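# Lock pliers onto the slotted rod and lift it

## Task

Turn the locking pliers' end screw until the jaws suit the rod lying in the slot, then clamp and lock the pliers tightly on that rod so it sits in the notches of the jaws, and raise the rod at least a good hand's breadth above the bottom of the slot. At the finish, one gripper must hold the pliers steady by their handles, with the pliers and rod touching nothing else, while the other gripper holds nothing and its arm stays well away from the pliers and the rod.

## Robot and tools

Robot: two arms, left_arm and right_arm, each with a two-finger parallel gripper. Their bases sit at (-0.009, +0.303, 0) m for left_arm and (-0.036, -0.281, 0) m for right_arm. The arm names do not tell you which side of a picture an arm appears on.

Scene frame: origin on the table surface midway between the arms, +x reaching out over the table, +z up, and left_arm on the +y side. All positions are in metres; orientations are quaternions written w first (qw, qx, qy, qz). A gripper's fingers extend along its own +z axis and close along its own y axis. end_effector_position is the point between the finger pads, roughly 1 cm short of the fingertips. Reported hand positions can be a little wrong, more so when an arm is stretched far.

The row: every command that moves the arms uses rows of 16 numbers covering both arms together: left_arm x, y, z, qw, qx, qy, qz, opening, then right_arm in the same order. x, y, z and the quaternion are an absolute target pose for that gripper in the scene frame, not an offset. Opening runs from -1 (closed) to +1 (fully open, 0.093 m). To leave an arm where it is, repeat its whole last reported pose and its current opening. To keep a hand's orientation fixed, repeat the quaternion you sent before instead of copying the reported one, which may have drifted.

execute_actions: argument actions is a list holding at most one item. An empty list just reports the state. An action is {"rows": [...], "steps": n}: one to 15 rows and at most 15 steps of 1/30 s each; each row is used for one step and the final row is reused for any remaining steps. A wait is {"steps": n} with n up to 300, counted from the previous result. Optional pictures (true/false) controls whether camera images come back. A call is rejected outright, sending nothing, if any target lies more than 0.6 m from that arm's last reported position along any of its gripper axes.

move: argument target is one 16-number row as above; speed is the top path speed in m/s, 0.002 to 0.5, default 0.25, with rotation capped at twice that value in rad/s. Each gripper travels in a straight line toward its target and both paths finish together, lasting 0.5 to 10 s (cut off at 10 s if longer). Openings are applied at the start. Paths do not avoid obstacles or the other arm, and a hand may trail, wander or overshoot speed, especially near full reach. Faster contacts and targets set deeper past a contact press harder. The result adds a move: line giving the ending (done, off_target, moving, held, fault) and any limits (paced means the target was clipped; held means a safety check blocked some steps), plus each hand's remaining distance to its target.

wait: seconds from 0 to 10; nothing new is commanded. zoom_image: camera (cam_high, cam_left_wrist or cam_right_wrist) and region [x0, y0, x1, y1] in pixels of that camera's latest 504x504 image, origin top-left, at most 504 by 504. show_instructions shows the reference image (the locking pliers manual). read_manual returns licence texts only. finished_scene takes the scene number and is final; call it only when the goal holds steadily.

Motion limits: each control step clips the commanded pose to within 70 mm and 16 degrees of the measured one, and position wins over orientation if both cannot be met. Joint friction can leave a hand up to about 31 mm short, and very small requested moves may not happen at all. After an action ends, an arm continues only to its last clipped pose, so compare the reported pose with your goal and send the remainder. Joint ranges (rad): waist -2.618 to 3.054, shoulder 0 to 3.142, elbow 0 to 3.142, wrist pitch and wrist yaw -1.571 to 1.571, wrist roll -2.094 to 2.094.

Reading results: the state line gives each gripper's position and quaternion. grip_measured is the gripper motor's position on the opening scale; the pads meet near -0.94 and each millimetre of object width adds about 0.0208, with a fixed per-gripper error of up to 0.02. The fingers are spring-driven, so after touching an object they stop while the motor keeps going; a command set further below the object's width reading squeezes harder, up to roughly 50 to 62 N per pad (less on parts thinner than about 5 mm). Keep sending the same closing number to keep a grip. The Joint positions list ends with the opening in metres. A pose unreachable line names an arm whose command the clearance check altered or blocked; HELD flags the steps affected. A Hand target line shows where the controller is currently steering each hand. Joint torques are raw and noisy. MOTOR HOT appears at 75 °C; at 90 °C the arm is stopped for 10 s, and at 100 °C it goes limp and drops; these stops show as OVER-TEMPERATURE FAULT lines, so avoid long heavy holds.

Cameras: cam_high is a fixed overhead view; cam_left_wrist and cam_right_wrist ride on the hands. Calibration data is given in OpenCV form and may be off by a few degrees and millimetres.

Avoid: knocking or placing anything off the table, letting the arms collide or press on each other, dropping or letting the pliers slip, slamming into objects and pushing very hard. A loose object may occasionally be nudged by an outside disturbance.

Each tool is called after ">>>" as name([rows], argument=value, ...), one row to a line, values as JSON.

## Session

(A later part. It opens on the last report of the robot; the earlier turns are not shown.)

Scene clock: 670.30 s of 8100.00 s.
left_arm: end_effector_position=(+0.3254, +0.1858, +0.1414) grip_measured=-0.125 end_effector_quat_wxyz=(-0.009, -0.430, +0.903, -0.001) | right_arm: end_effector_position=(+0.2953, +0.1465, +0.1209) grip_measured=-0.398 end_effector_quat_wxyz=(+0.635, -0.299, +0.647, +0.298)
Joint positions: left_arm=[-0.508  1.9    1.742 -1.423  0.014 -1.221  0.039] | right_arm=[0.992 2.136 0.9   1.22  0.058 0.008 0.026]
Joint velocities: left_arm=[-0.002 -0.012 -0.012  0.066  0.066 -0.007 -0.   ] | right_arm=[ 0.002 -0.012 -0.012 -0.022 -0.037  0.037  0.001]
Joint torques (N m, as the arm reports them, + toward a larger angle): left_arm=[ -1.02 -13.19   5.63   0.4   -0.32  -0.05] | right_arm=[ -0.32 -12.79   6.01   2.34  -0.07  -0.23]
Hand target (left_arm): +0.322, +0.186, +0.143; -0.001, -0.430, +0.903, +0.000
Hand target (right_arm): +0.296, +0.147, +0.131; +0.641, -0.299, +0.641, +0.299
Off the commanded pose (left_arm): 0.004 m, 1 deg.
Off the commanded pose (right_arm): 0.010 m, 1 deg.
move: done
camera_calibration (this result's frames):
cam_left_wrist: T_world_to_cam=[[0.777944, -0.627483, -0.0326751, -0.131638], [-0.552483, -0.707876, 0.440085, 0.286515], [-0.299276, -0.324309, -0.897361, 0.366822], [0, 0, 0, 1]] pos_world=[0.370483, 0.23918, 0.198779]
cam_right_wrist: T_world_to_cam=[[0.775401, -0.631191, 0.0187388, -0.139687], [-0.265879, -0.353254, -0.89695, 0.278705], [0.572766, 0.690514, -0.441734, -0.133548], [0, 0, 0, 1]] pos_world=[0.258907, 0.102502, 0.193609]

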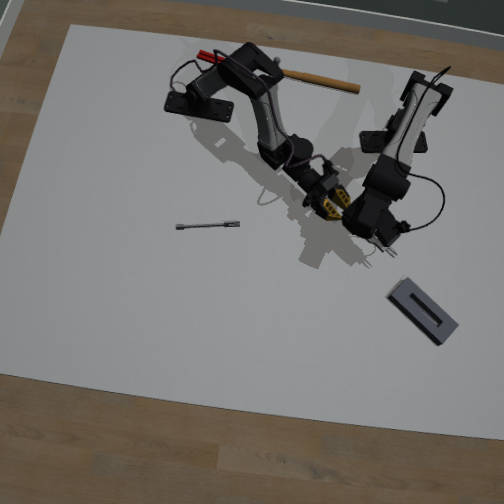

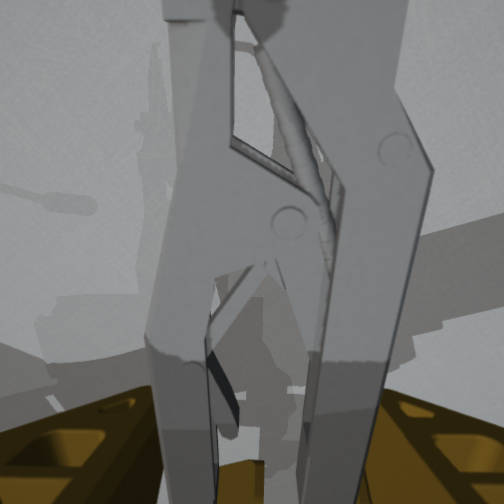

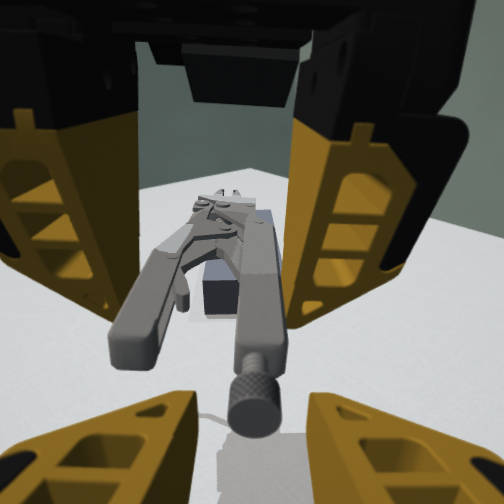

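>>> move(target=[0.322,0.186,0.143,0,-0.430,0.903,0,-0.14, 0.296,0.147,0.137,0.641,-0.299,0.641,0.299,-0.4], speed=0.02)

Scene clock: 672.90 s of 8100.00 s.
left_arm: end_effector_position=(+0.3254, +0.1859, +0.1414) grip_measured=-0.125 end_effector_quat_wxyz=(-0.009, -0.430, +0.903, -0.001) | right_arm: end_effector_position=(+0.2952, +0.1463, +0.1243) grip_measured=-0.398 end_effector_quat_wxyz=(+0.633, -0.300, +0.649, +0.298)
Joint positions: left_arm=[-0.508  1.9    1.742 -1.423  0.014 -1.221  0.039] | right_arm=[0.992 2.12  0.9   1.199 0.058 0.008 0.026]
Joint velocities: left_arm=[-0.002 -0.002 -0.012  0.037 -0.022 -0.022  0.001] | right_arm=[-0.002 -0.002 -0.017 -0.007  0.022  0.051  0.   ]
Joint torques (N m, as the arm reports them, + toward a larger angle): left_arm=[ -1.02 -13.29   5.79   0.38  -0.26  -0.05] | right_arm=[ -0.32 -13.15   6.25   2.31  -0.06  -0.21]
Hand target (left_arm): +0.322, +0.186, +0.143; -0.000, -0.430, +0.903, +0.000
Hand target (right_arm): +0.296, +0.147, +0.137; +0.641, -0.299, +0.641, +0.299
Off the commanded pose (left_arm): 0.004 m, 1 deg.
Off the commanded pose (right_arm): 0.013 m, 1 deg.
move: off_target (right_arm)
camera_calibration (this result's frames):
cam_left_wrist: T_world_to_cam=[[0.777946, -0.627475, -0.0328048, -0.1316], [-0.55254, -0.708032, 0.439761, 0.286664], [-0.299166, -0.323984, -0.897516, 0.366772], [0, 0, 0, 1]] pos_world=[0.370497, 0.23922, 0.198803]
cam_right_wrist: T_world_to_cam=[[0.775457, -0.631116, 0.0189481, -0.139814], [-0.268535, -0.356815, -0.894747, 0.28265], [0.57145, 0.68875, -0.446171, -0.130643], [0, 0, 0, 1]] pos_world=[0.258977, 0.102595, 0.19726]

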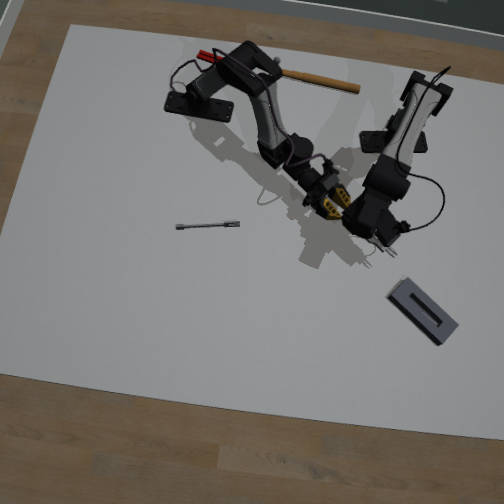

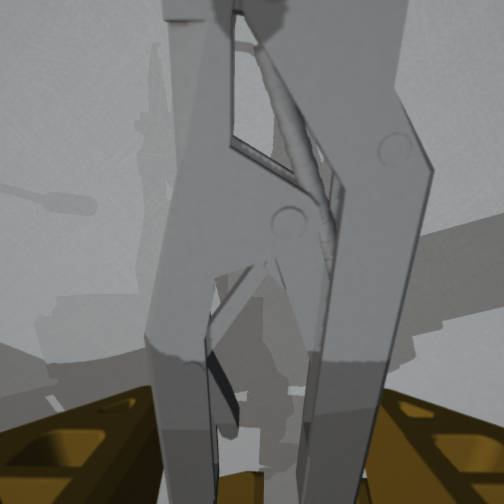

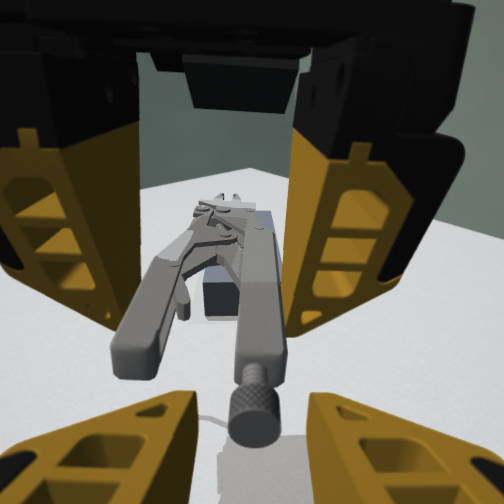

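>>> move(target=[0.322,0.186,0.143,0,-0.430,0.903,0,-0.14, 0.296,0.147,0.1405,0.641,-0.299,0.641,0.299,-0.4], speed=0.02)

Scene clock: 676.07 s of 8100.00 s.
left_arm: end_effector_position=(+0.3254, +0.1858, +0.1414) grip_measured=-0.125 end_effector_quat_wxyz=(-0.009, -0.430, +0.903, -0.001) | right_arm: end_effector_position=(+0.2951, +0.1462, +0.1213) grip_measured=-0.398 end_effector_quat_wxyz=(+0.629, -0.302, +0.652, +0.295)
Joint positions: left_arm=[-0.508  1.9    1.742 -1.423  0.014 -1.221  0.039] | right_arm=[0.992 2.12  0.9   1.186 0.058 0.008 0.026]
Joint velocities: left_arm=[ 0.007  0.007  0.007  0.066 -0.051 -0.066  0.   ] | right_arm=[-0.007 -0.012 -0.022  0.022 -0.022 -0.125  0.   ]
Joint torques (N m, as the arm reports them, + toward a larger angle): left_arm=[ -1.01 -13.27   5.67   0.39  -0.26  -0.11] | right_arm=[ -0.33 -14.14   6.32   2.32  -0.09  -0.22]
Hand target (left_arm): +0.322, +0.186, +0.143; -0.001, -0.430, +0.903, +0.000
Hand target (right_arm): +0.296, +0.147, +0.140; +0.641, -0.299, +0.641, +0.299
Off the commanded pose (left_arm): 0.004 m, 1 deg.
Off the commanded pose (right_arm): 0.019 m, 2 deg.
move: off_target (right_arm)
camera_calibration (this result's frames):
cam_left_wrist: T_world_to_cam=[[0.777944, -0.627483, -0.0326751, -0.131638], [-0.552483, -0.707876, 0.440085, 0.286515], [-0.299276, -0.324309, -0.897361, 0.366822], [0, 0, 0, 1]] pos_world=[0.370483, 0.23918, 0.198779]
cam_right_wrist: T_world_to_cam=[[0.775597, -0.630928, 0.0194613, -0.139892], [-0.275047, -0.365542, -0.889229, 0.282499], [0.568153, 0.684331, -0.457048, -0.128951], [0, 0, 0, 1]] pos_world=[0.259464, 0.103249, 0.194992]

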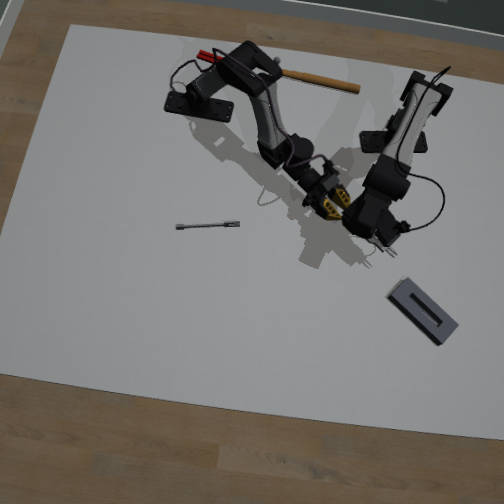

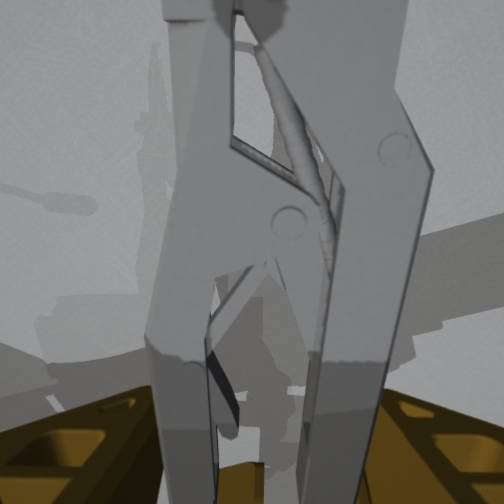

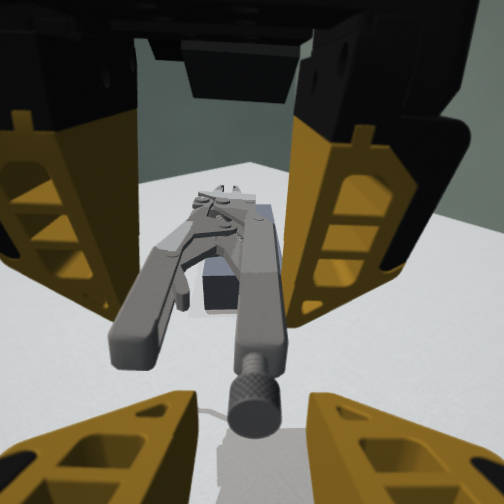

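>>> move(target=[0.322,0.186,0.143,0,-0.430,0.903,0,-0.14, 0.296,0.147,0.133,0.650,-0.295,0.632,0.303,-0.4], speed=0.03)

Scene clock: 680.00 s of 8100.00 s.
left_arm: end_effector_position=(+0.3254, +0.1859, +0.1414) grip_measured=-0.125 end_effector_quat_wxyz=(-0.009, -0.430, +0.903, -0.001) | right_arm: end_effector_position=(+0.2952, +0.1463, +0.1319) grip_measured=-0.398 end_effector_quat_wxyz=(+0.643, -0.295, +0.639, +0.302)
Joint positions: left_arm=[-0.508  1.9    1.742 -1.423  0.014 -1.221  0.039] | right_arm=[0.992 2.12  0.9   1.23  0.058 0.006 0.026]
Joint velocities: left_arm=[0.007 0.002 0.002 0.037 0.007 0.022 0.001] | right_arm=[-0.012  0.027 -0.002  0.037  0.007 -0.037  0.   ]
Joint torques (N m, as the arm reports them, + toward a larger angle): left_arm=[ -0.97 -13.3    5.8    0.39  -0.3   -0.08] | right_arm=[-0.32 -9.87  6.07  2.64 -0.07 -0.21]
Hand target (left_arm): +0.322, +0.186, +0.143; -0.000, -0.430, +0.903, +0.000
Hand target (right_arm): +0.296, +0.147, +0.133; +0.650, -0.295, +0.632, +0.303
Off the commanded pose (left_arm): 0.004 m, 1 deg.
Off the commanded pose (right_arm): 0.002 m, 1 deg.
move: done
camera_calibration (this result's frames):
cam_left_wrist: T_world_to_cam=[[0.777946, -0.627475, -0.0328048, -0.1316], [-0.55254, -0.708032, 0.439761, 0.286664], [-0.299166, -0.323984, -0.897516, 0.366772], [0, 0, 0, 1]] pos_world=[0.370497, 0.23922, 0.198803]
cam_right_wrist: T_world_to_cam=[[0.775084, -0.631569, 0.0191456, -0.139805], [-0.250616, -0.335097, -0.908241, 0.282756], [0.580032, 0.699164, -0.418009, -0.135069], [0, 0, 0, 1]] pos_world=[0.257568, 0.10089, 0.203027]

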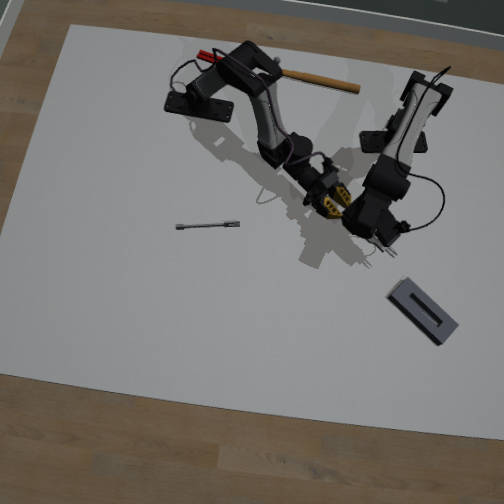

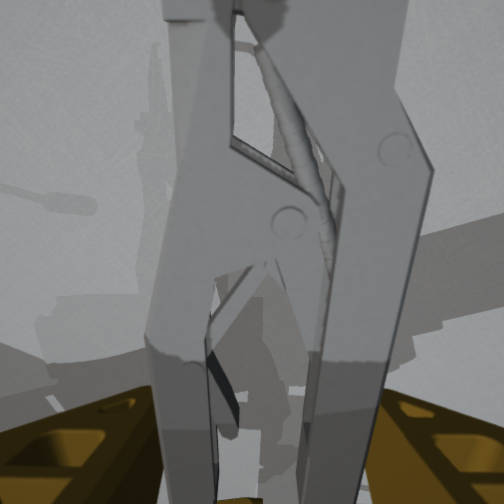

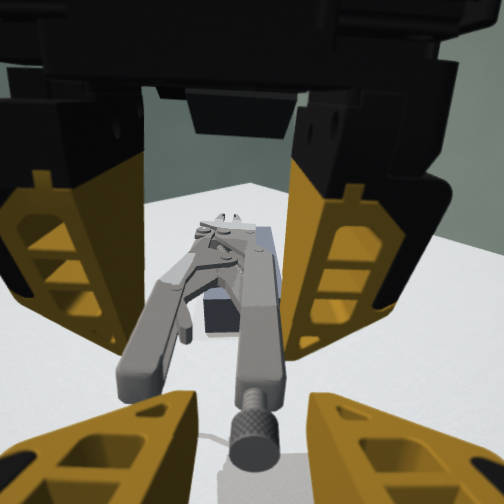

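>>> move(target=[0.322,0.186,0.143,0,-0.430,0.903,0,-0.14, 0.296,0.147,0.130,0.640,-0.299,0.642,0.298,-0.4], speed=0.03)

Scene clock: 682.27 s of 8100.00 s.
left_arm: end_effector_position=(+0.3254, +0.1858, +0.1414) grip_measured=-0.125 end_effector_quat_wxyz=(-0.009, -0.430, +0.903, -0.001) | right_arm: end_effector_position=(+0.2952, +0.1463, +0.1293) grip_measured=-0.398 end_effector_quat_wxyz=(+0.640, -0.297, +0.642, +0.301)
Joint positions: left_arm=[-0.508  1.9    1.742 -1.423  0.014 -1.221  0.039] | right_arm=[0.992 2.12  0.9   1.219 0.058 0.006 0.026]
Joint velocities: left_arm=[ 0.002 -0.007 -0.002  0.022  0.007  0.007 -0.001] | right_arm=[-0.022  0.017 -0.007 -0.007 -0.022  0.007  0.   ]
Joint torques (N m, as the arm reports them, + toward a larger angle): left_arm=[ -0.93 -13.4    5.8    0.39  -0.28  -0.07] | right_arm=[ -0.32 -11.25   6.05   2.33  -0.06  -0.2 ]
Hand target (left_arm): +0.322, +0.186, +0.143; -0.001, -0.430, +0.903, +0.000
Hand target (right_arm): +0.296, +0.147, +0.130; +0.640, -0.299, +0.642, +0.298
Off the commanded pose (left_arm): 0.004 m, 1 deg.
Off the commanded pose (right_arm): 0.001 m, 0 deg.
move: done
camera_calibration (this result's frames):
cam_left_wrist: T_world_to_cam=[[0.777944, -0.627483, -0.0326751, -0.131638], [-0.552483, -0.707876, 0.440085, 0.286515], [-0.299276, -0.324309, -0.897361, 0.366822], [0, 0, 0, 1]] pos_world=[0.370483, 0.23918, 0.198779]
cam_right_wrist: T_world_to_cam=[[0.775207, -0.631403, 0.0196011, -0.139875], [-0.256402, -0.342854, -0.90372, 0.282671], [0.577331, 0.695544, -0.427676, -0.133586], [0, 0, 0, 1]] pos_world=[0.258033, 0.101513, 0.201066]

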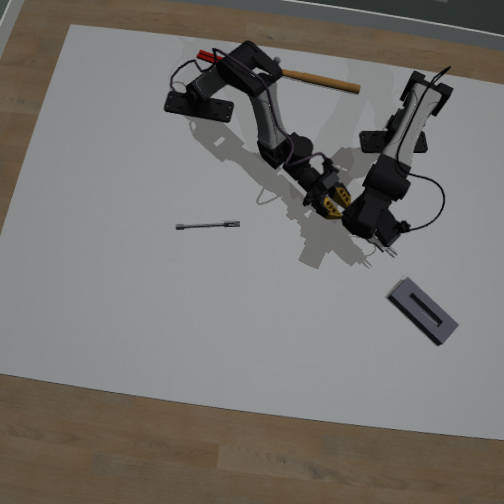

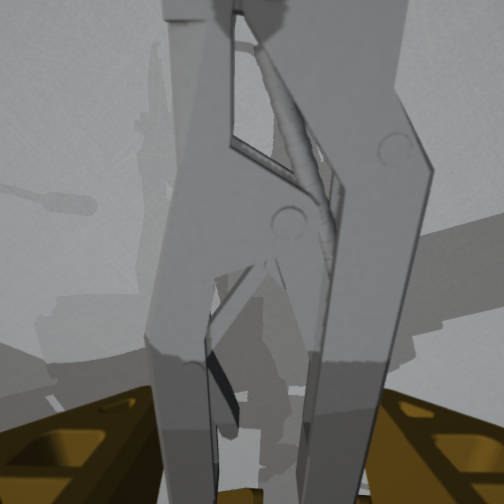

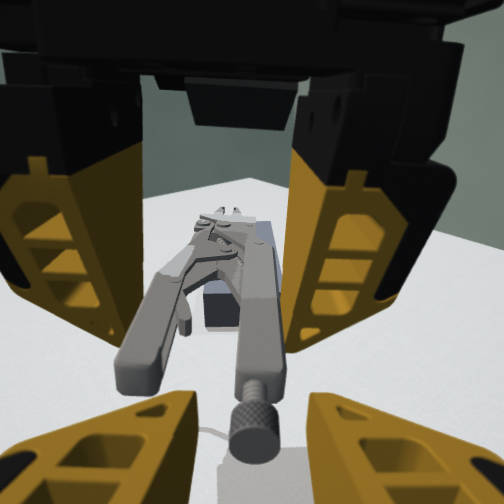

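>>> move(target=[0.322,0.186,0.143,0,-0.430,0.903,0,-0.14, 0.296,0.147,0.130,0.640,-0.299,0.642,0.298,-0.8], speed=0.03)

>>> move(target=[0.322,0.186,0.143,0,-0.430,0.903,0,-0.14, 0.296,0.147,0.130,0.326,0.153,0.690,0.627,-0.8], speed=0.5)

>>> move(target=[0.322,0.186,0.143,0,-0.430,0.903,0,-0.14, 0.296,0.147,0.130,0.326,0.153,0.690,0.627,-0.4], speed=0.1)

>>> move(target=[0.322,0.186,0.143,0,-0.430,0.903,0,-0.14, 0.225,0.065,0.13,0.326,0.153,0.690,0.627,-0.4], speed=0.15)

>>> move(target=[0.36,0.20,0.143,0,0.342,0.940,0,-0.14, 0.19,0.0,0.11,0.453,-0.366,0.785,0.211,0.3], speed=0.4)

>>> move(target=[0.37,0.19,0.10,0,0.906,0.423,0,-0.14, 0.20,0.015,0.08,0.453,-0.366,0.785,0.211,0.3], speed=0.4)

>>> move(target=[0.37,0.19,0.008,0,0.906,0.423,0,-0.14, 0.215,0.035,0.07,0.453,-0.366,0.785,0.211,0.3], speed=0.08)

Scene clock: 689.50 s of 8100.00 s.
left_arm: end_effector_position=(+0.3253, +0.1859, +0.1414) grip_measured=-0.125 end_effector_quat_wxyz=(-0.009, -0.430, +0.903, -0.001) | right_arm: end_effector_position=(+0.2954, +0.1462, +0.1289) grip_measured=-0.791 end_effector_quat_wxyz=(+0.640, -0.297, +0.643, +0.300)
Joint positions: left_arm=[-0.508  1.9    1.742 -1.423  0.014 -1.221  0.039] | right_arm=[0.992 2.12  0.9   1.218 0.059 0.006 0.007]
Joint velocities: left_arm=[-0.002 -0.017 -0.012  0.007  0.007 -0.022 -0.   ] | right_arm=[-0.007 -0.002 -0.007 -0.007 -0.037 -0.022  0.   ]
Joint torques (N m, as the arm reports them, + toward a larger angle): left_arm=[ -1.16 -13.28   5.73   0.36  -0.27  -0.06] | right_arm=[ -0.29 -11.24   6.04   2.33  -0.08  -0.2 ]
Hand target (left_arm): +0.322, +0.186, +0.143; -0.000, -0.430, +0.903, +0.000
Hand target (right_arm): +0.296, +0.147, +0.130; +0.640, -0.299, +0.642, +0.298
Off the commanded pose (left_arm): 0.004 m, 1 deg.
Off the commanded pose (right_arm): 0.002 m, 0 deg.
move: done
camera_calibration (this result's frames):
cam_left_wrist: T_world_to_cam=[[0.777693, -0.627776, -0.0330271, -0.131365], [-0.552595, -0.707717, 0.440198, 0.286479], [-0.29972, -0.324089, -0.897293, 0.3669], [0, 0, 0, 1]] pos_world=[0.370436, 0.239186, 0.198771]
cam_right_wrist: T_world_to_cam=[[0.774502, -0.632266, 0.019668, -0.139734], [-0.257619, -0.343665, -0.903065, 0.282726], [0.577736, 0.694359, -0.429053, -0.133511], [0, 0, 0, 1]] pos_world=[0.258194, 0.101519, 0.200785]

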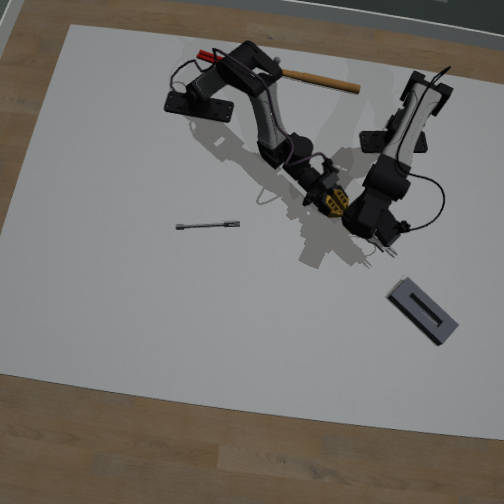

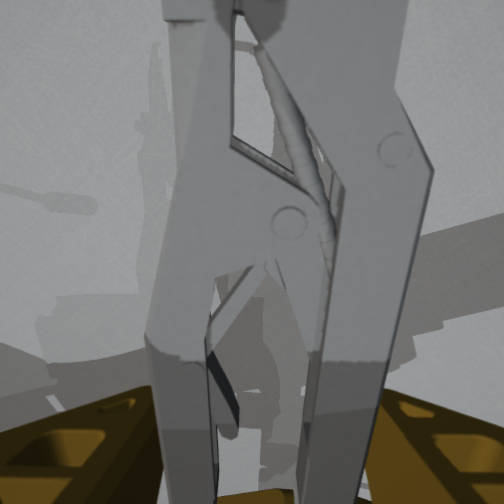

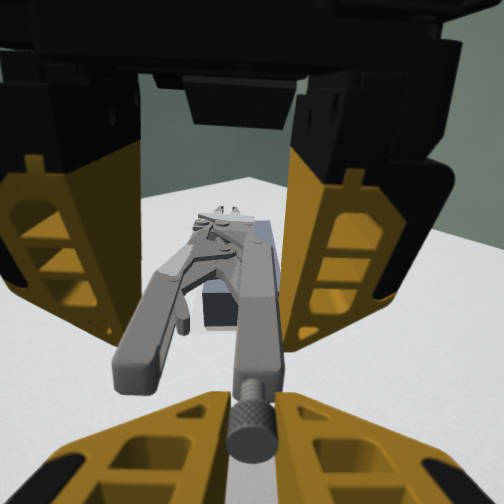

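Scene clock: 691.57 s of 8100.00 s.
left_arm: end_effector_position=(+0.3252, +0.1859, +0.1414) grip_measured=-0.125 end_effector_quat_wxyz=(-0.009, -0.431, +0.903, -0.001) | right_arm: end_effector_position=(+0.2955, +0.1461, +0.1286) grip_measured=-0.792 end_effector_quat_wxyz=(+0.333, +0.148, +0.692, +0.623)
Joint positions: left_arm=[-0.508  1.9    1.742 -1.424  0.014 -1.222  0.039] | right_arm=[0.992 2.12  0.9   1.217 0.06  1.291 0.007]
Joint velocities: left_arm=[-0.007  0.002 -0.022 -0.11   0.022  0.022 -0.   ] | right_arm=[ 0.007  0.007  0.002  0.022 -0.051 -0.051  0.   ]
Joint torques (N m, as the arm reports them, + toward a larger angle): left_arm=[ -0.97 -13.35   5.68   0.39  -0.3   -0.05] | right_arm=[ -0.35 -11.02   6.03   2.43  -0.09  -0.04]
Hand target (left_arm): +0.322, +0.186, +0.143; -0.000, -0.430, +0.903, +0.000
Hand target (right_arm): +0.296, +0.147, +0.130; +0.326, +0.153, +0.690, +0.627
Off the commanded pose (left_arm): 0.004 m, 1 deg.
Off the commanded pose (right_arm): 0.002 m, 1 deg.
move: done
camera_calibration (this result's frames):
cam_left_wrist: T_world_to_cam=[[0.778159, -0.627178, -0.0333987, -0.131489], [-0.551893, -0.708198, 0.440305, 0.286298], [-0.299803, -0.324195, -0.897227, 0.366922], [0, 0, 0, 1]] pos_world=[0.370329, 0.239243, 0.198762]
cam_right_wrist: T_world_to_cam=[[0.2378, -0.18433, -0.953663, 0.0784438], [-0.933515, 0.227862, -0.276819, 0.318169], [0.268329, 0.956087, -0.117889, -0.120451], [0, 0, 0, 1]] pos_world=[0.310682, 0.0571225, 0.148684]

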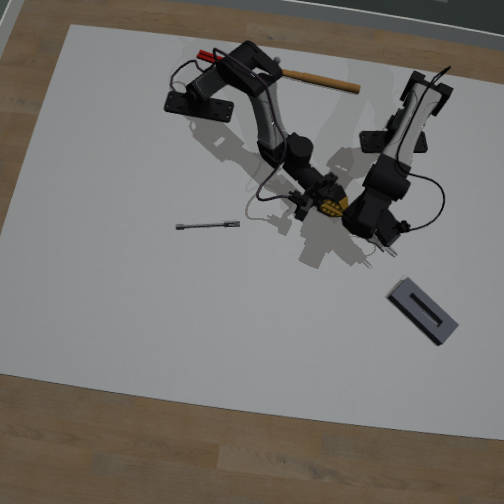

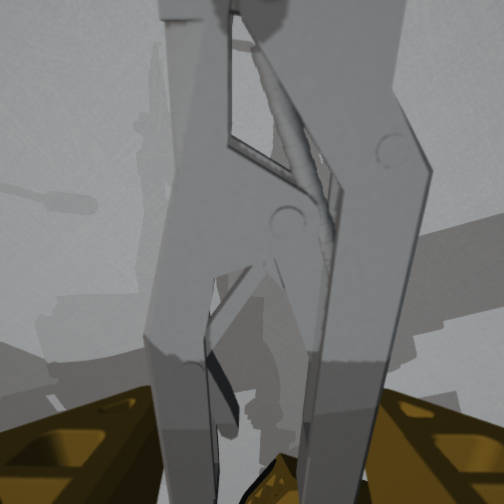

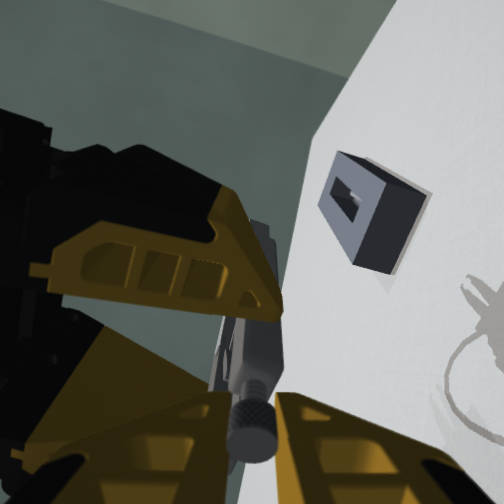

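Scene clock: 692.27 s of 8100.00 s.
left_arm: end_effector_position=(+0.3253, +0.1859, +0.1414) grip_measured=-0.125 end_effector_quat_wxyz=(-0.009, -0.431, +0.903, -0.001) | right_arm: end_effector_position=(+0.2956, +0.1460, +0.1286) grip_measured=-0.401 end_effector_quat_wxyz=(+0.330, +0.151, +0.692, +0.624)
Joint positions: left_arm=[-0.508  1.9    1.742 -1.423  0.014 -1.222  0.039] | right_arm=[0.992 2.12  0.9   1.217 0.061 1.3   0.026]
Joint velocities: left_arm=[-0.002 -0.012  0.012  0.037  0.037 -0.037 -0.001] | right_arm=[-0.002 -0.002  0.007 -0.037  0.022 -0.022  0.   ]
Joint torques (N m, as the arm reports them, + toward a larger angle): left_arm=[ -0.89 -13.38   5.78   0.39  -0.32  -0.09] | right_arm=[ -0.48 -10.99   6.05   2.41  -0.1   -0.11]
Hand target (left_arm): +0.322, +0.186, +0.143; -0.001, -0.430, +0.903, +0.000
Hand target (right_arm): +0.296, +0.147, +0.130; +0.326, +0.153, +0.690, +0.627
Off the commanded pose (left_arm): 0.004 m, 1 deg.
Off the commanded pose (right_arm): 0.002 m, 1 deg.
move: done
camera_calibration (this result's frames):
cam_left_wrist: T_world_to_cam=[[0.778171, -0.627182, -0.0330401, -0.13163], [-0.552052, -0.708144, 0.440194, 0.286382], [-0.299479, -0.324307, -0.897295, 0.366862], [0, 0, 0, 1]] pos_world=[0.370396, 0.23922, 0.198771]
cam_right_wrist: T_world_to_cam=[[0.231326, -0.17902, -0.956264, 0.0798972], [-0.935252, 0.229787, -0.269261, 0.317484], [0.26794, 0.956635, -0.114273, -0.120854], [0, 0, 0, 1]] pos_world=[0.310827, 0.056963, 0.148078]

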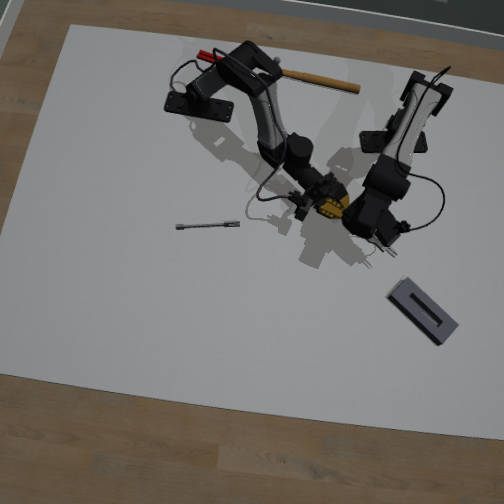

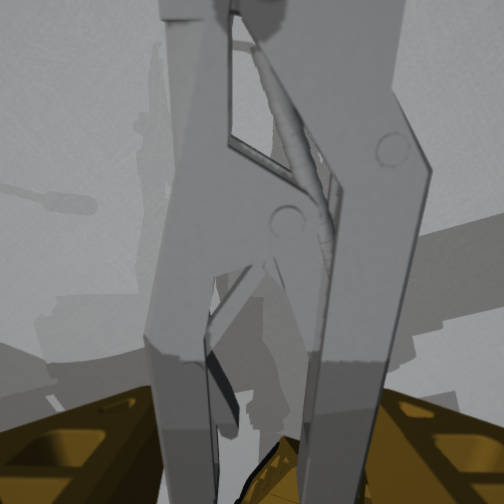

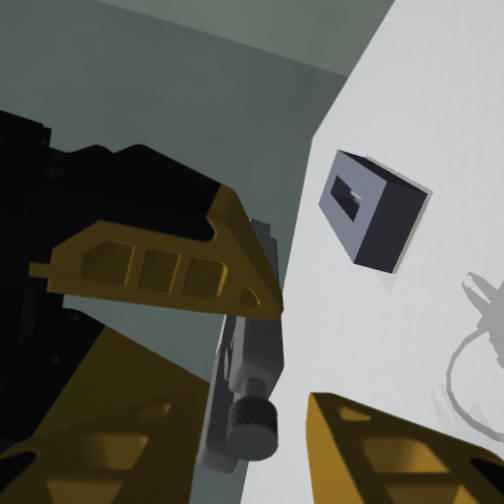

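Scene clock: 693.50 s of 8100.00 s.
left_arm: end_effector_position=(+0.3252, +0.1857, +0.1414) grip_measured=-0.125 end_effector_quat_wxyz=(-0.009, -0.430, +0.903, -0.001) | right_arm: end_effector_position=(+0.2297, +0.0658, +0.1198) grip_measured=-0.401 end_effector_quat_wxyz=(+0.324, +0.151, +0.703, +0.615)
Joint positions: left_arm=[-0.509  1.9    1.742 -1.423  0.014 -1.222  0.039] | right_arm=[1.007 1.896 0.452 1.41  0.071 1.3   0.026]
Joint velocities: left_arm=[ 0.007  0.002 -0.007  0.007 -0.007  0.007  0.   ] | right_arm=[ 0.017 -0.007 -0.007 -0.022 -0.066 -0.051 -0.001]
Joint torques (N m, as the arm reports them, + toward a larger angle): left_arm=[ -1.03 -13.36   5.79   0.38  -0.27  -0.05] | right_arm=[ 0.36 -9.91  3.54  2.72  0.01 -0.1 ]
Hand target (left_arm): +0.322, +0.186, +0.143; -0.001, -0.430, +0.903, +0.000
Hand target (right_arm): +0.226, +0.064, +0.131; +0.326, +0.153, +0.690, +0.627
Off the commanded pose (left_arm): 0.004 m, 1 deg.
Off the commanded pose (right_arm): 0.011 m, 2 deg.
move: off_target (right_arm)
camera_calibration (this result's frames):
cam_left_wrist: T_world_to_cam=[[0.777932, -0.627479, -0.0330401, -0.131542], [-0.552322, -0.707933, 0.440194, 0.286316], [-0.299603, -0.324192, -0.897295, 0.366827], [0, 0, 0, 1]] pos_world=[0.370371, 0.239075, 0.198771]
cam_right_wrist: T_world_to_cam=[[0.214147, -0.202272, -0.955629, 0.0777438], [-0.941248, 0.218815, -0.25724, 0.272664], [0.261138, 0.954571, -0.14353, -0.0222638], [0, 0, 0, 1]] pos_world=[0.245809, -0.0226851, 0.141239]

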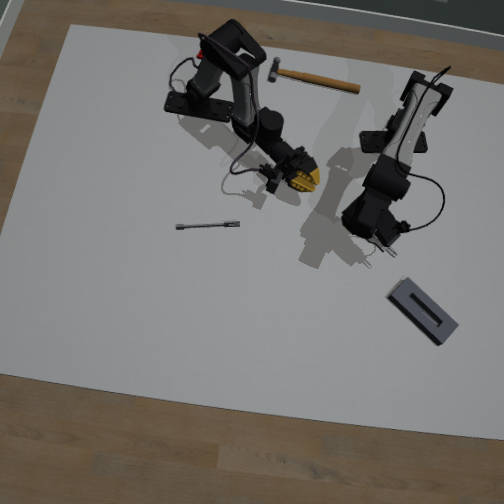

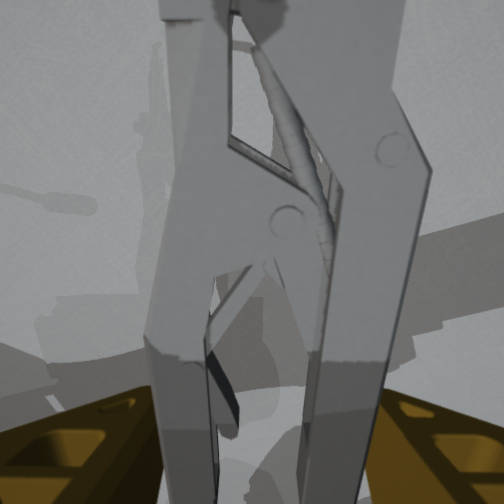

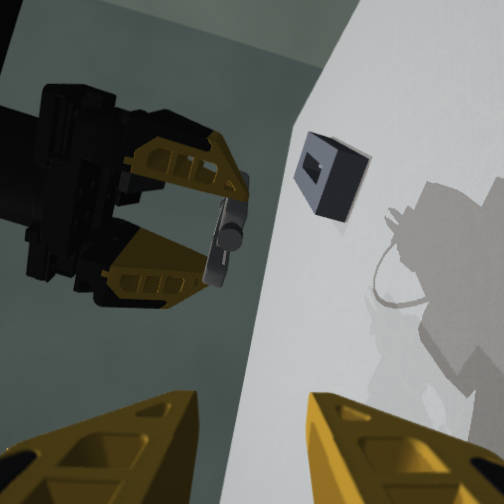

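Scene clock: 696.20 s of 8100.00 s.
left_arm: end_effector_position=(+0.3537, +0.1989, +0.1395) grip_measured=-0.126 end_effector_quat_wxyz=(-0.006, +0.341, +0.940, +0.001) | right_arm: end_effector_position=(+0.1886, -0.0055, +0.0966) grip_measured=+0.299 end_effector_quat_wxyz=(+0.440, -0.367, +0.793, +0.209)
Joint positions: left_arm=[-0.459  1.999  1.871 -1.455 -0.003  0.414  0.039] | right_arm=[0.957 1.264 0.43  0.28  0.015 0.019 0.06 ]
Joint velocities: left_arm=[-0.002  0.002 -0.012 -0.037  0.037  0.051 -0.   ] | right_arm=[ 0.012  0.007 -0.002 -0.081  0.022 -0.037  0.001]
Joint torques (N m, as the arm reports them, + toward a larger angle): left_arm=[  0.37 -11.03  11.02   0.21  -0.04   0.12] | right_arm=[ 0.4  -6.17  8.68  2.18  0.05 -0.23]
Hand target (left_arm): +0.360, +0.201, +0.143; +0.000, +0.342, +0.940, +0.001
Hand target (right_arm): +0.190, -0.001, +0.110; +0.453, -0.368, +0.784, +0.211
Off the commanded pose (left_arm): 0.007 m, 1 deg.
Off the commanded pose (right_arm): 0.015 m, 2 deg.
move: off_target (right_arm)
camera_calibration (this result's frames):
cam_left_wrist: T_world_to_cam=[[-0.639452, -0.768434, -0.024724, 0.382663], [-0.698523, 0.567239, 0.43624, 0.110856], [-0.321197, 0.296225, -0.899491, 0.262414], [0, 0, 0, 1]] pos_world=[0.406417, 0.153436, 0.19714]
cam_right_wrist: T_world_to_cam=[[0.782261, -0.622928, 0.005351, -0.152376], [-0.520332, -0.658098, -0.544208, 0.18712], [0.342524, 0.422928, -0.838934, 0.102089], [0, 0, 0, 1]] pos_world=[0.181594, -0.014952, 0.188294]

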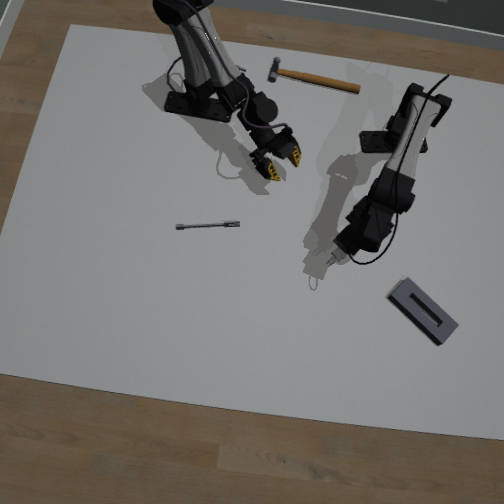

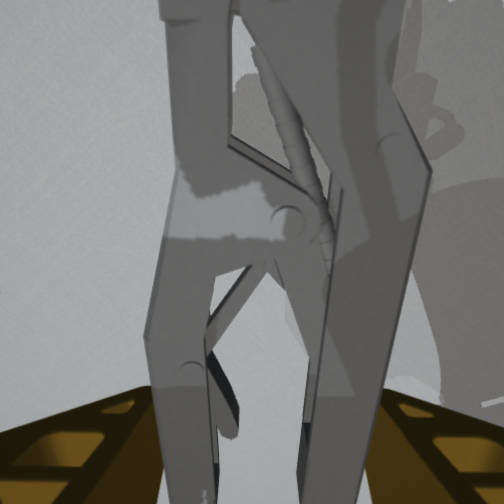

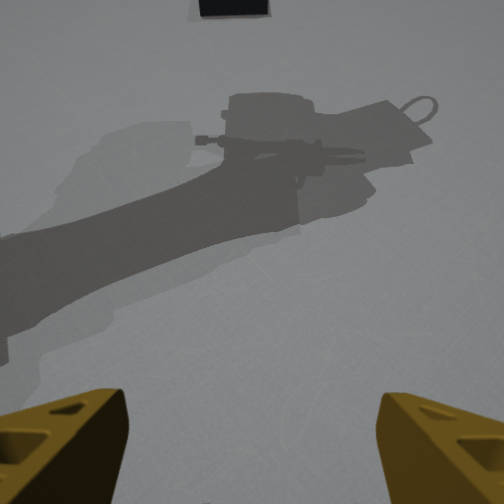

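Scene clock: 698.83 s of 8100.00 s.
left_arm: end_effector_position=(+0.3759, +0.1934, +0.1133) grip_measured=-0.126 end_effector_quat_wxyz=(+0.009, +0.902, +0.432, +0.016) | right_arm: end_effector_position=(+0.1976, +0.0098, +0.0777) grip_measured=+0.299 end_effector_quat_wxyz=(+0.447, -0.367, +0.789, +0.208)
Joint positions: left_arm=[-0.459  2.04   1.826 -1.322 -0.008  1.966  0.039] | right_arm=[0.971 1.423 0.43  0.452 0.031 0.019 0.06 ]
Joint velocities: left_arm=[-0.002 -0.007 -0.002  0.051  0.022  0.007  0.   ] | right_arm=[ 0.007 -0.002 -0.002 -0.022 -0.037 -0.066  0.001]
Joint torques (N m, as the arm reports them, + toward a larger angle): left_arm=[ -0.88 -10.97   5.84   0.38   0.06   0.16] | right_arm=[ 0.32 -3.73  7.33  2.56  0.01 -0.12]
Hand target (left_arm): +0.370, +0.190, +0.101; -0.000, +0.906, +0.423, -0.000
Hand target (right_arm): +0.199, +0.015, +0.080; +0.453, -0.366, +0.785, +0.211
Off the commanded pose (left_arm): 0.015 m, 2 deg.
Off the commanded pose (right_arm): 0.006 m, 1 deg.
move: off_target (left_arm)
camera_calibration (this result's frames):
cam_left_wrist: T_world_to_cam=[[-0.779158, 0.62428, -0.0564486, 0.178774], [0.540598, 0.714826, 0.443597, -0.354284], [0.31728, 0.315117, -0.894447, 0.00339252], [0, 0, 0, 1]] pos_world=[0.329742, 0.140577, 0.170285]
cam_right_wrist: T_world_to_cam=[[0.782385, -0.622646, 0.0136415, -0.150447], [-0.511771, -0.65524, -0.555654, 0.190727], [0.354914, 0.427754, -0.831302, 0.0735482], [0, 0, 0, 1]] pos_world=[0.189213, -0.000163871, 0.169171]

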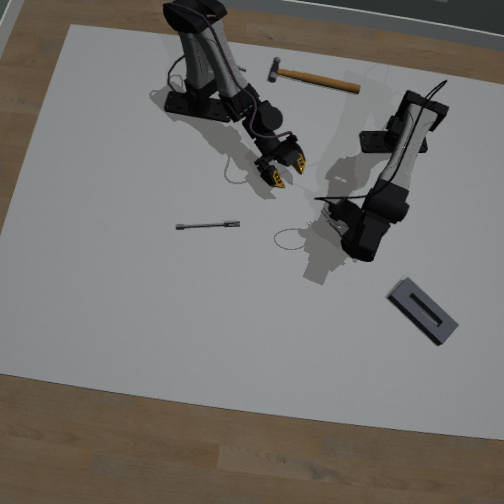

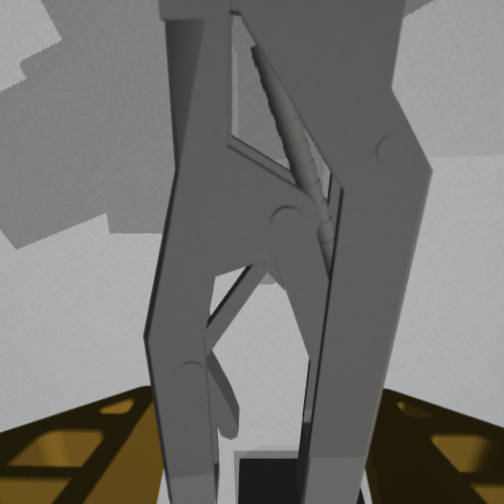

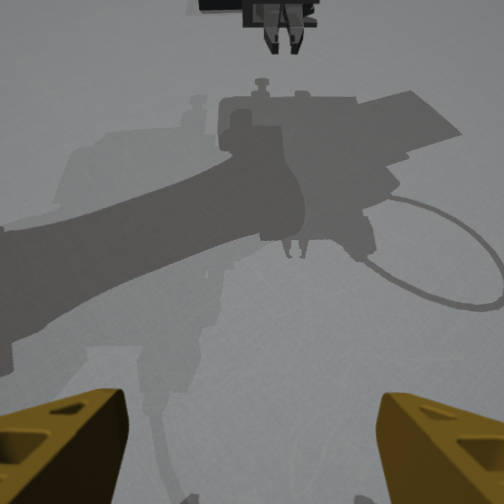

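Scene clock: 700.53 s of 8100.00 s.
left_arm: end_effector_position=(+0.3774, +0.1929, +0.0183) grip_measured=-0.126 end_effector_quat_wxyz=(+0.003, +0.903, +0.430, +0.010) | right_arm: end_effector_position=(+0.2108, +0.0265, +0.0634) grip_measured=+0.299 end_effector_quat_wxyz=(+0.442, -0.369, +0.792, +0.206)
Joint positions: left_arm=[-0.459  2.118  1.562 -0.996 -0.008  1.97   0.039] | right_arm=[0.971 1.565 0.491 0.521 0.032 0.019 0.06 ]
Joint velocities: left_arm=[ 0.002 -0.012  0.017  0.037 -0.037  0.037 -0.001] | right_arm=[ 0.002 -0.022 -0.007  0.051  0.022  0.037  0.001]
Joint torques (N m, as the arm reports them, + toward a larger angle): left_arm=[ -0.93 -11.92   5.52   0.5    0.07   0.08] | right_arm=[ 0.48 -4.82  7.87  2.57  0.01 -0.09]
Hand target (left_arm): +0.371, +0.190, +0.008; +0.000, +0.906, +0.423, -0.001
Hand target (right_arm): +0.214, +0.035, +0.070; +0.453, -0.366, +0.785, +0.211
Off the commanded pose (left_arm): 0.013 m, 1 deg.
Off the commanded pose (right_arm): 0.012 m, 2 deg.
move: off_target (left_arm, right_arm)
camera_calibration (this result's frames):
cam_left_wrist: T_world_to_cam=[[-0.777541, 0.627458, -0.0415529, 0.173433], [0.550368, 0.710998, 0.437696, -0.315384], [0.30418, 0.317457, -0.898162, -0.0773168], [0, 0, 0, 1]] pos_world=[0.331947, 0.13996, 0.075806]
cam_right_wrist: T_world_to_cam=[[0.782086, -0.62301, 0.0141691, -0.150132], [-0.516417, -0.660667, -0.544824, 0.200894], [0.348792, 0.418782, -0.83843, 0.0519045], [0, 0, 0, 1]] pos_world=[0.203057, 0.0174531, 0.155097]

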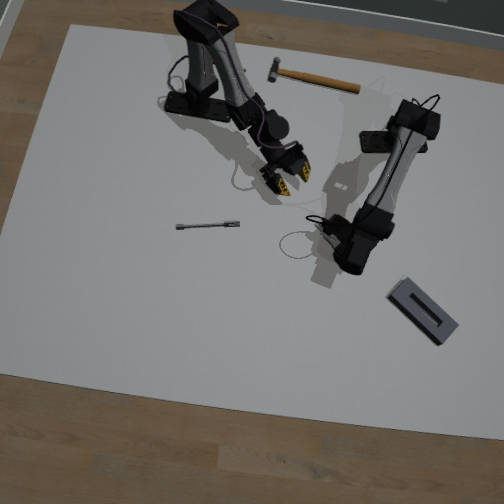

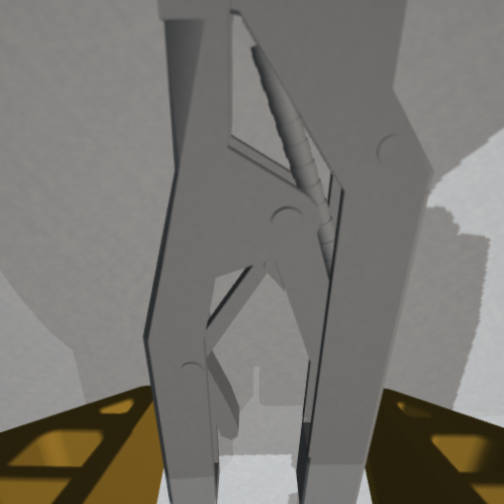

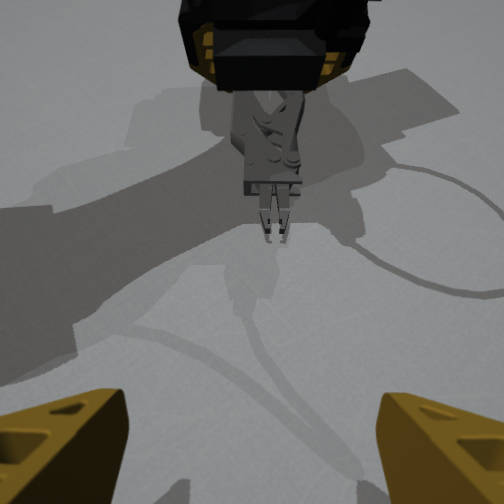

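>>> zoom_image(camera="cam_right_wrist", region=[240,175,320,255])

Region (240, 175, 320, 255) of cam_right_wrist's 504x504 image, scaled by 6.300, with more detail than that image has.

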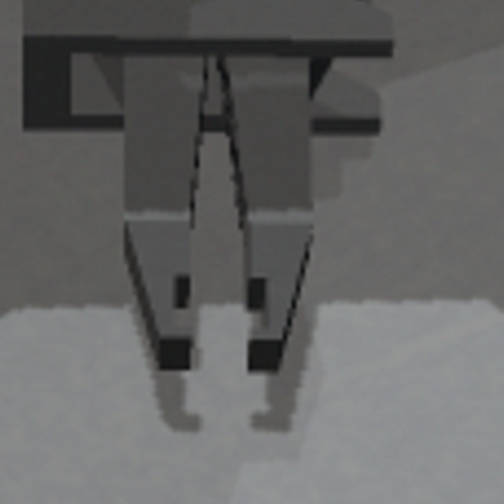

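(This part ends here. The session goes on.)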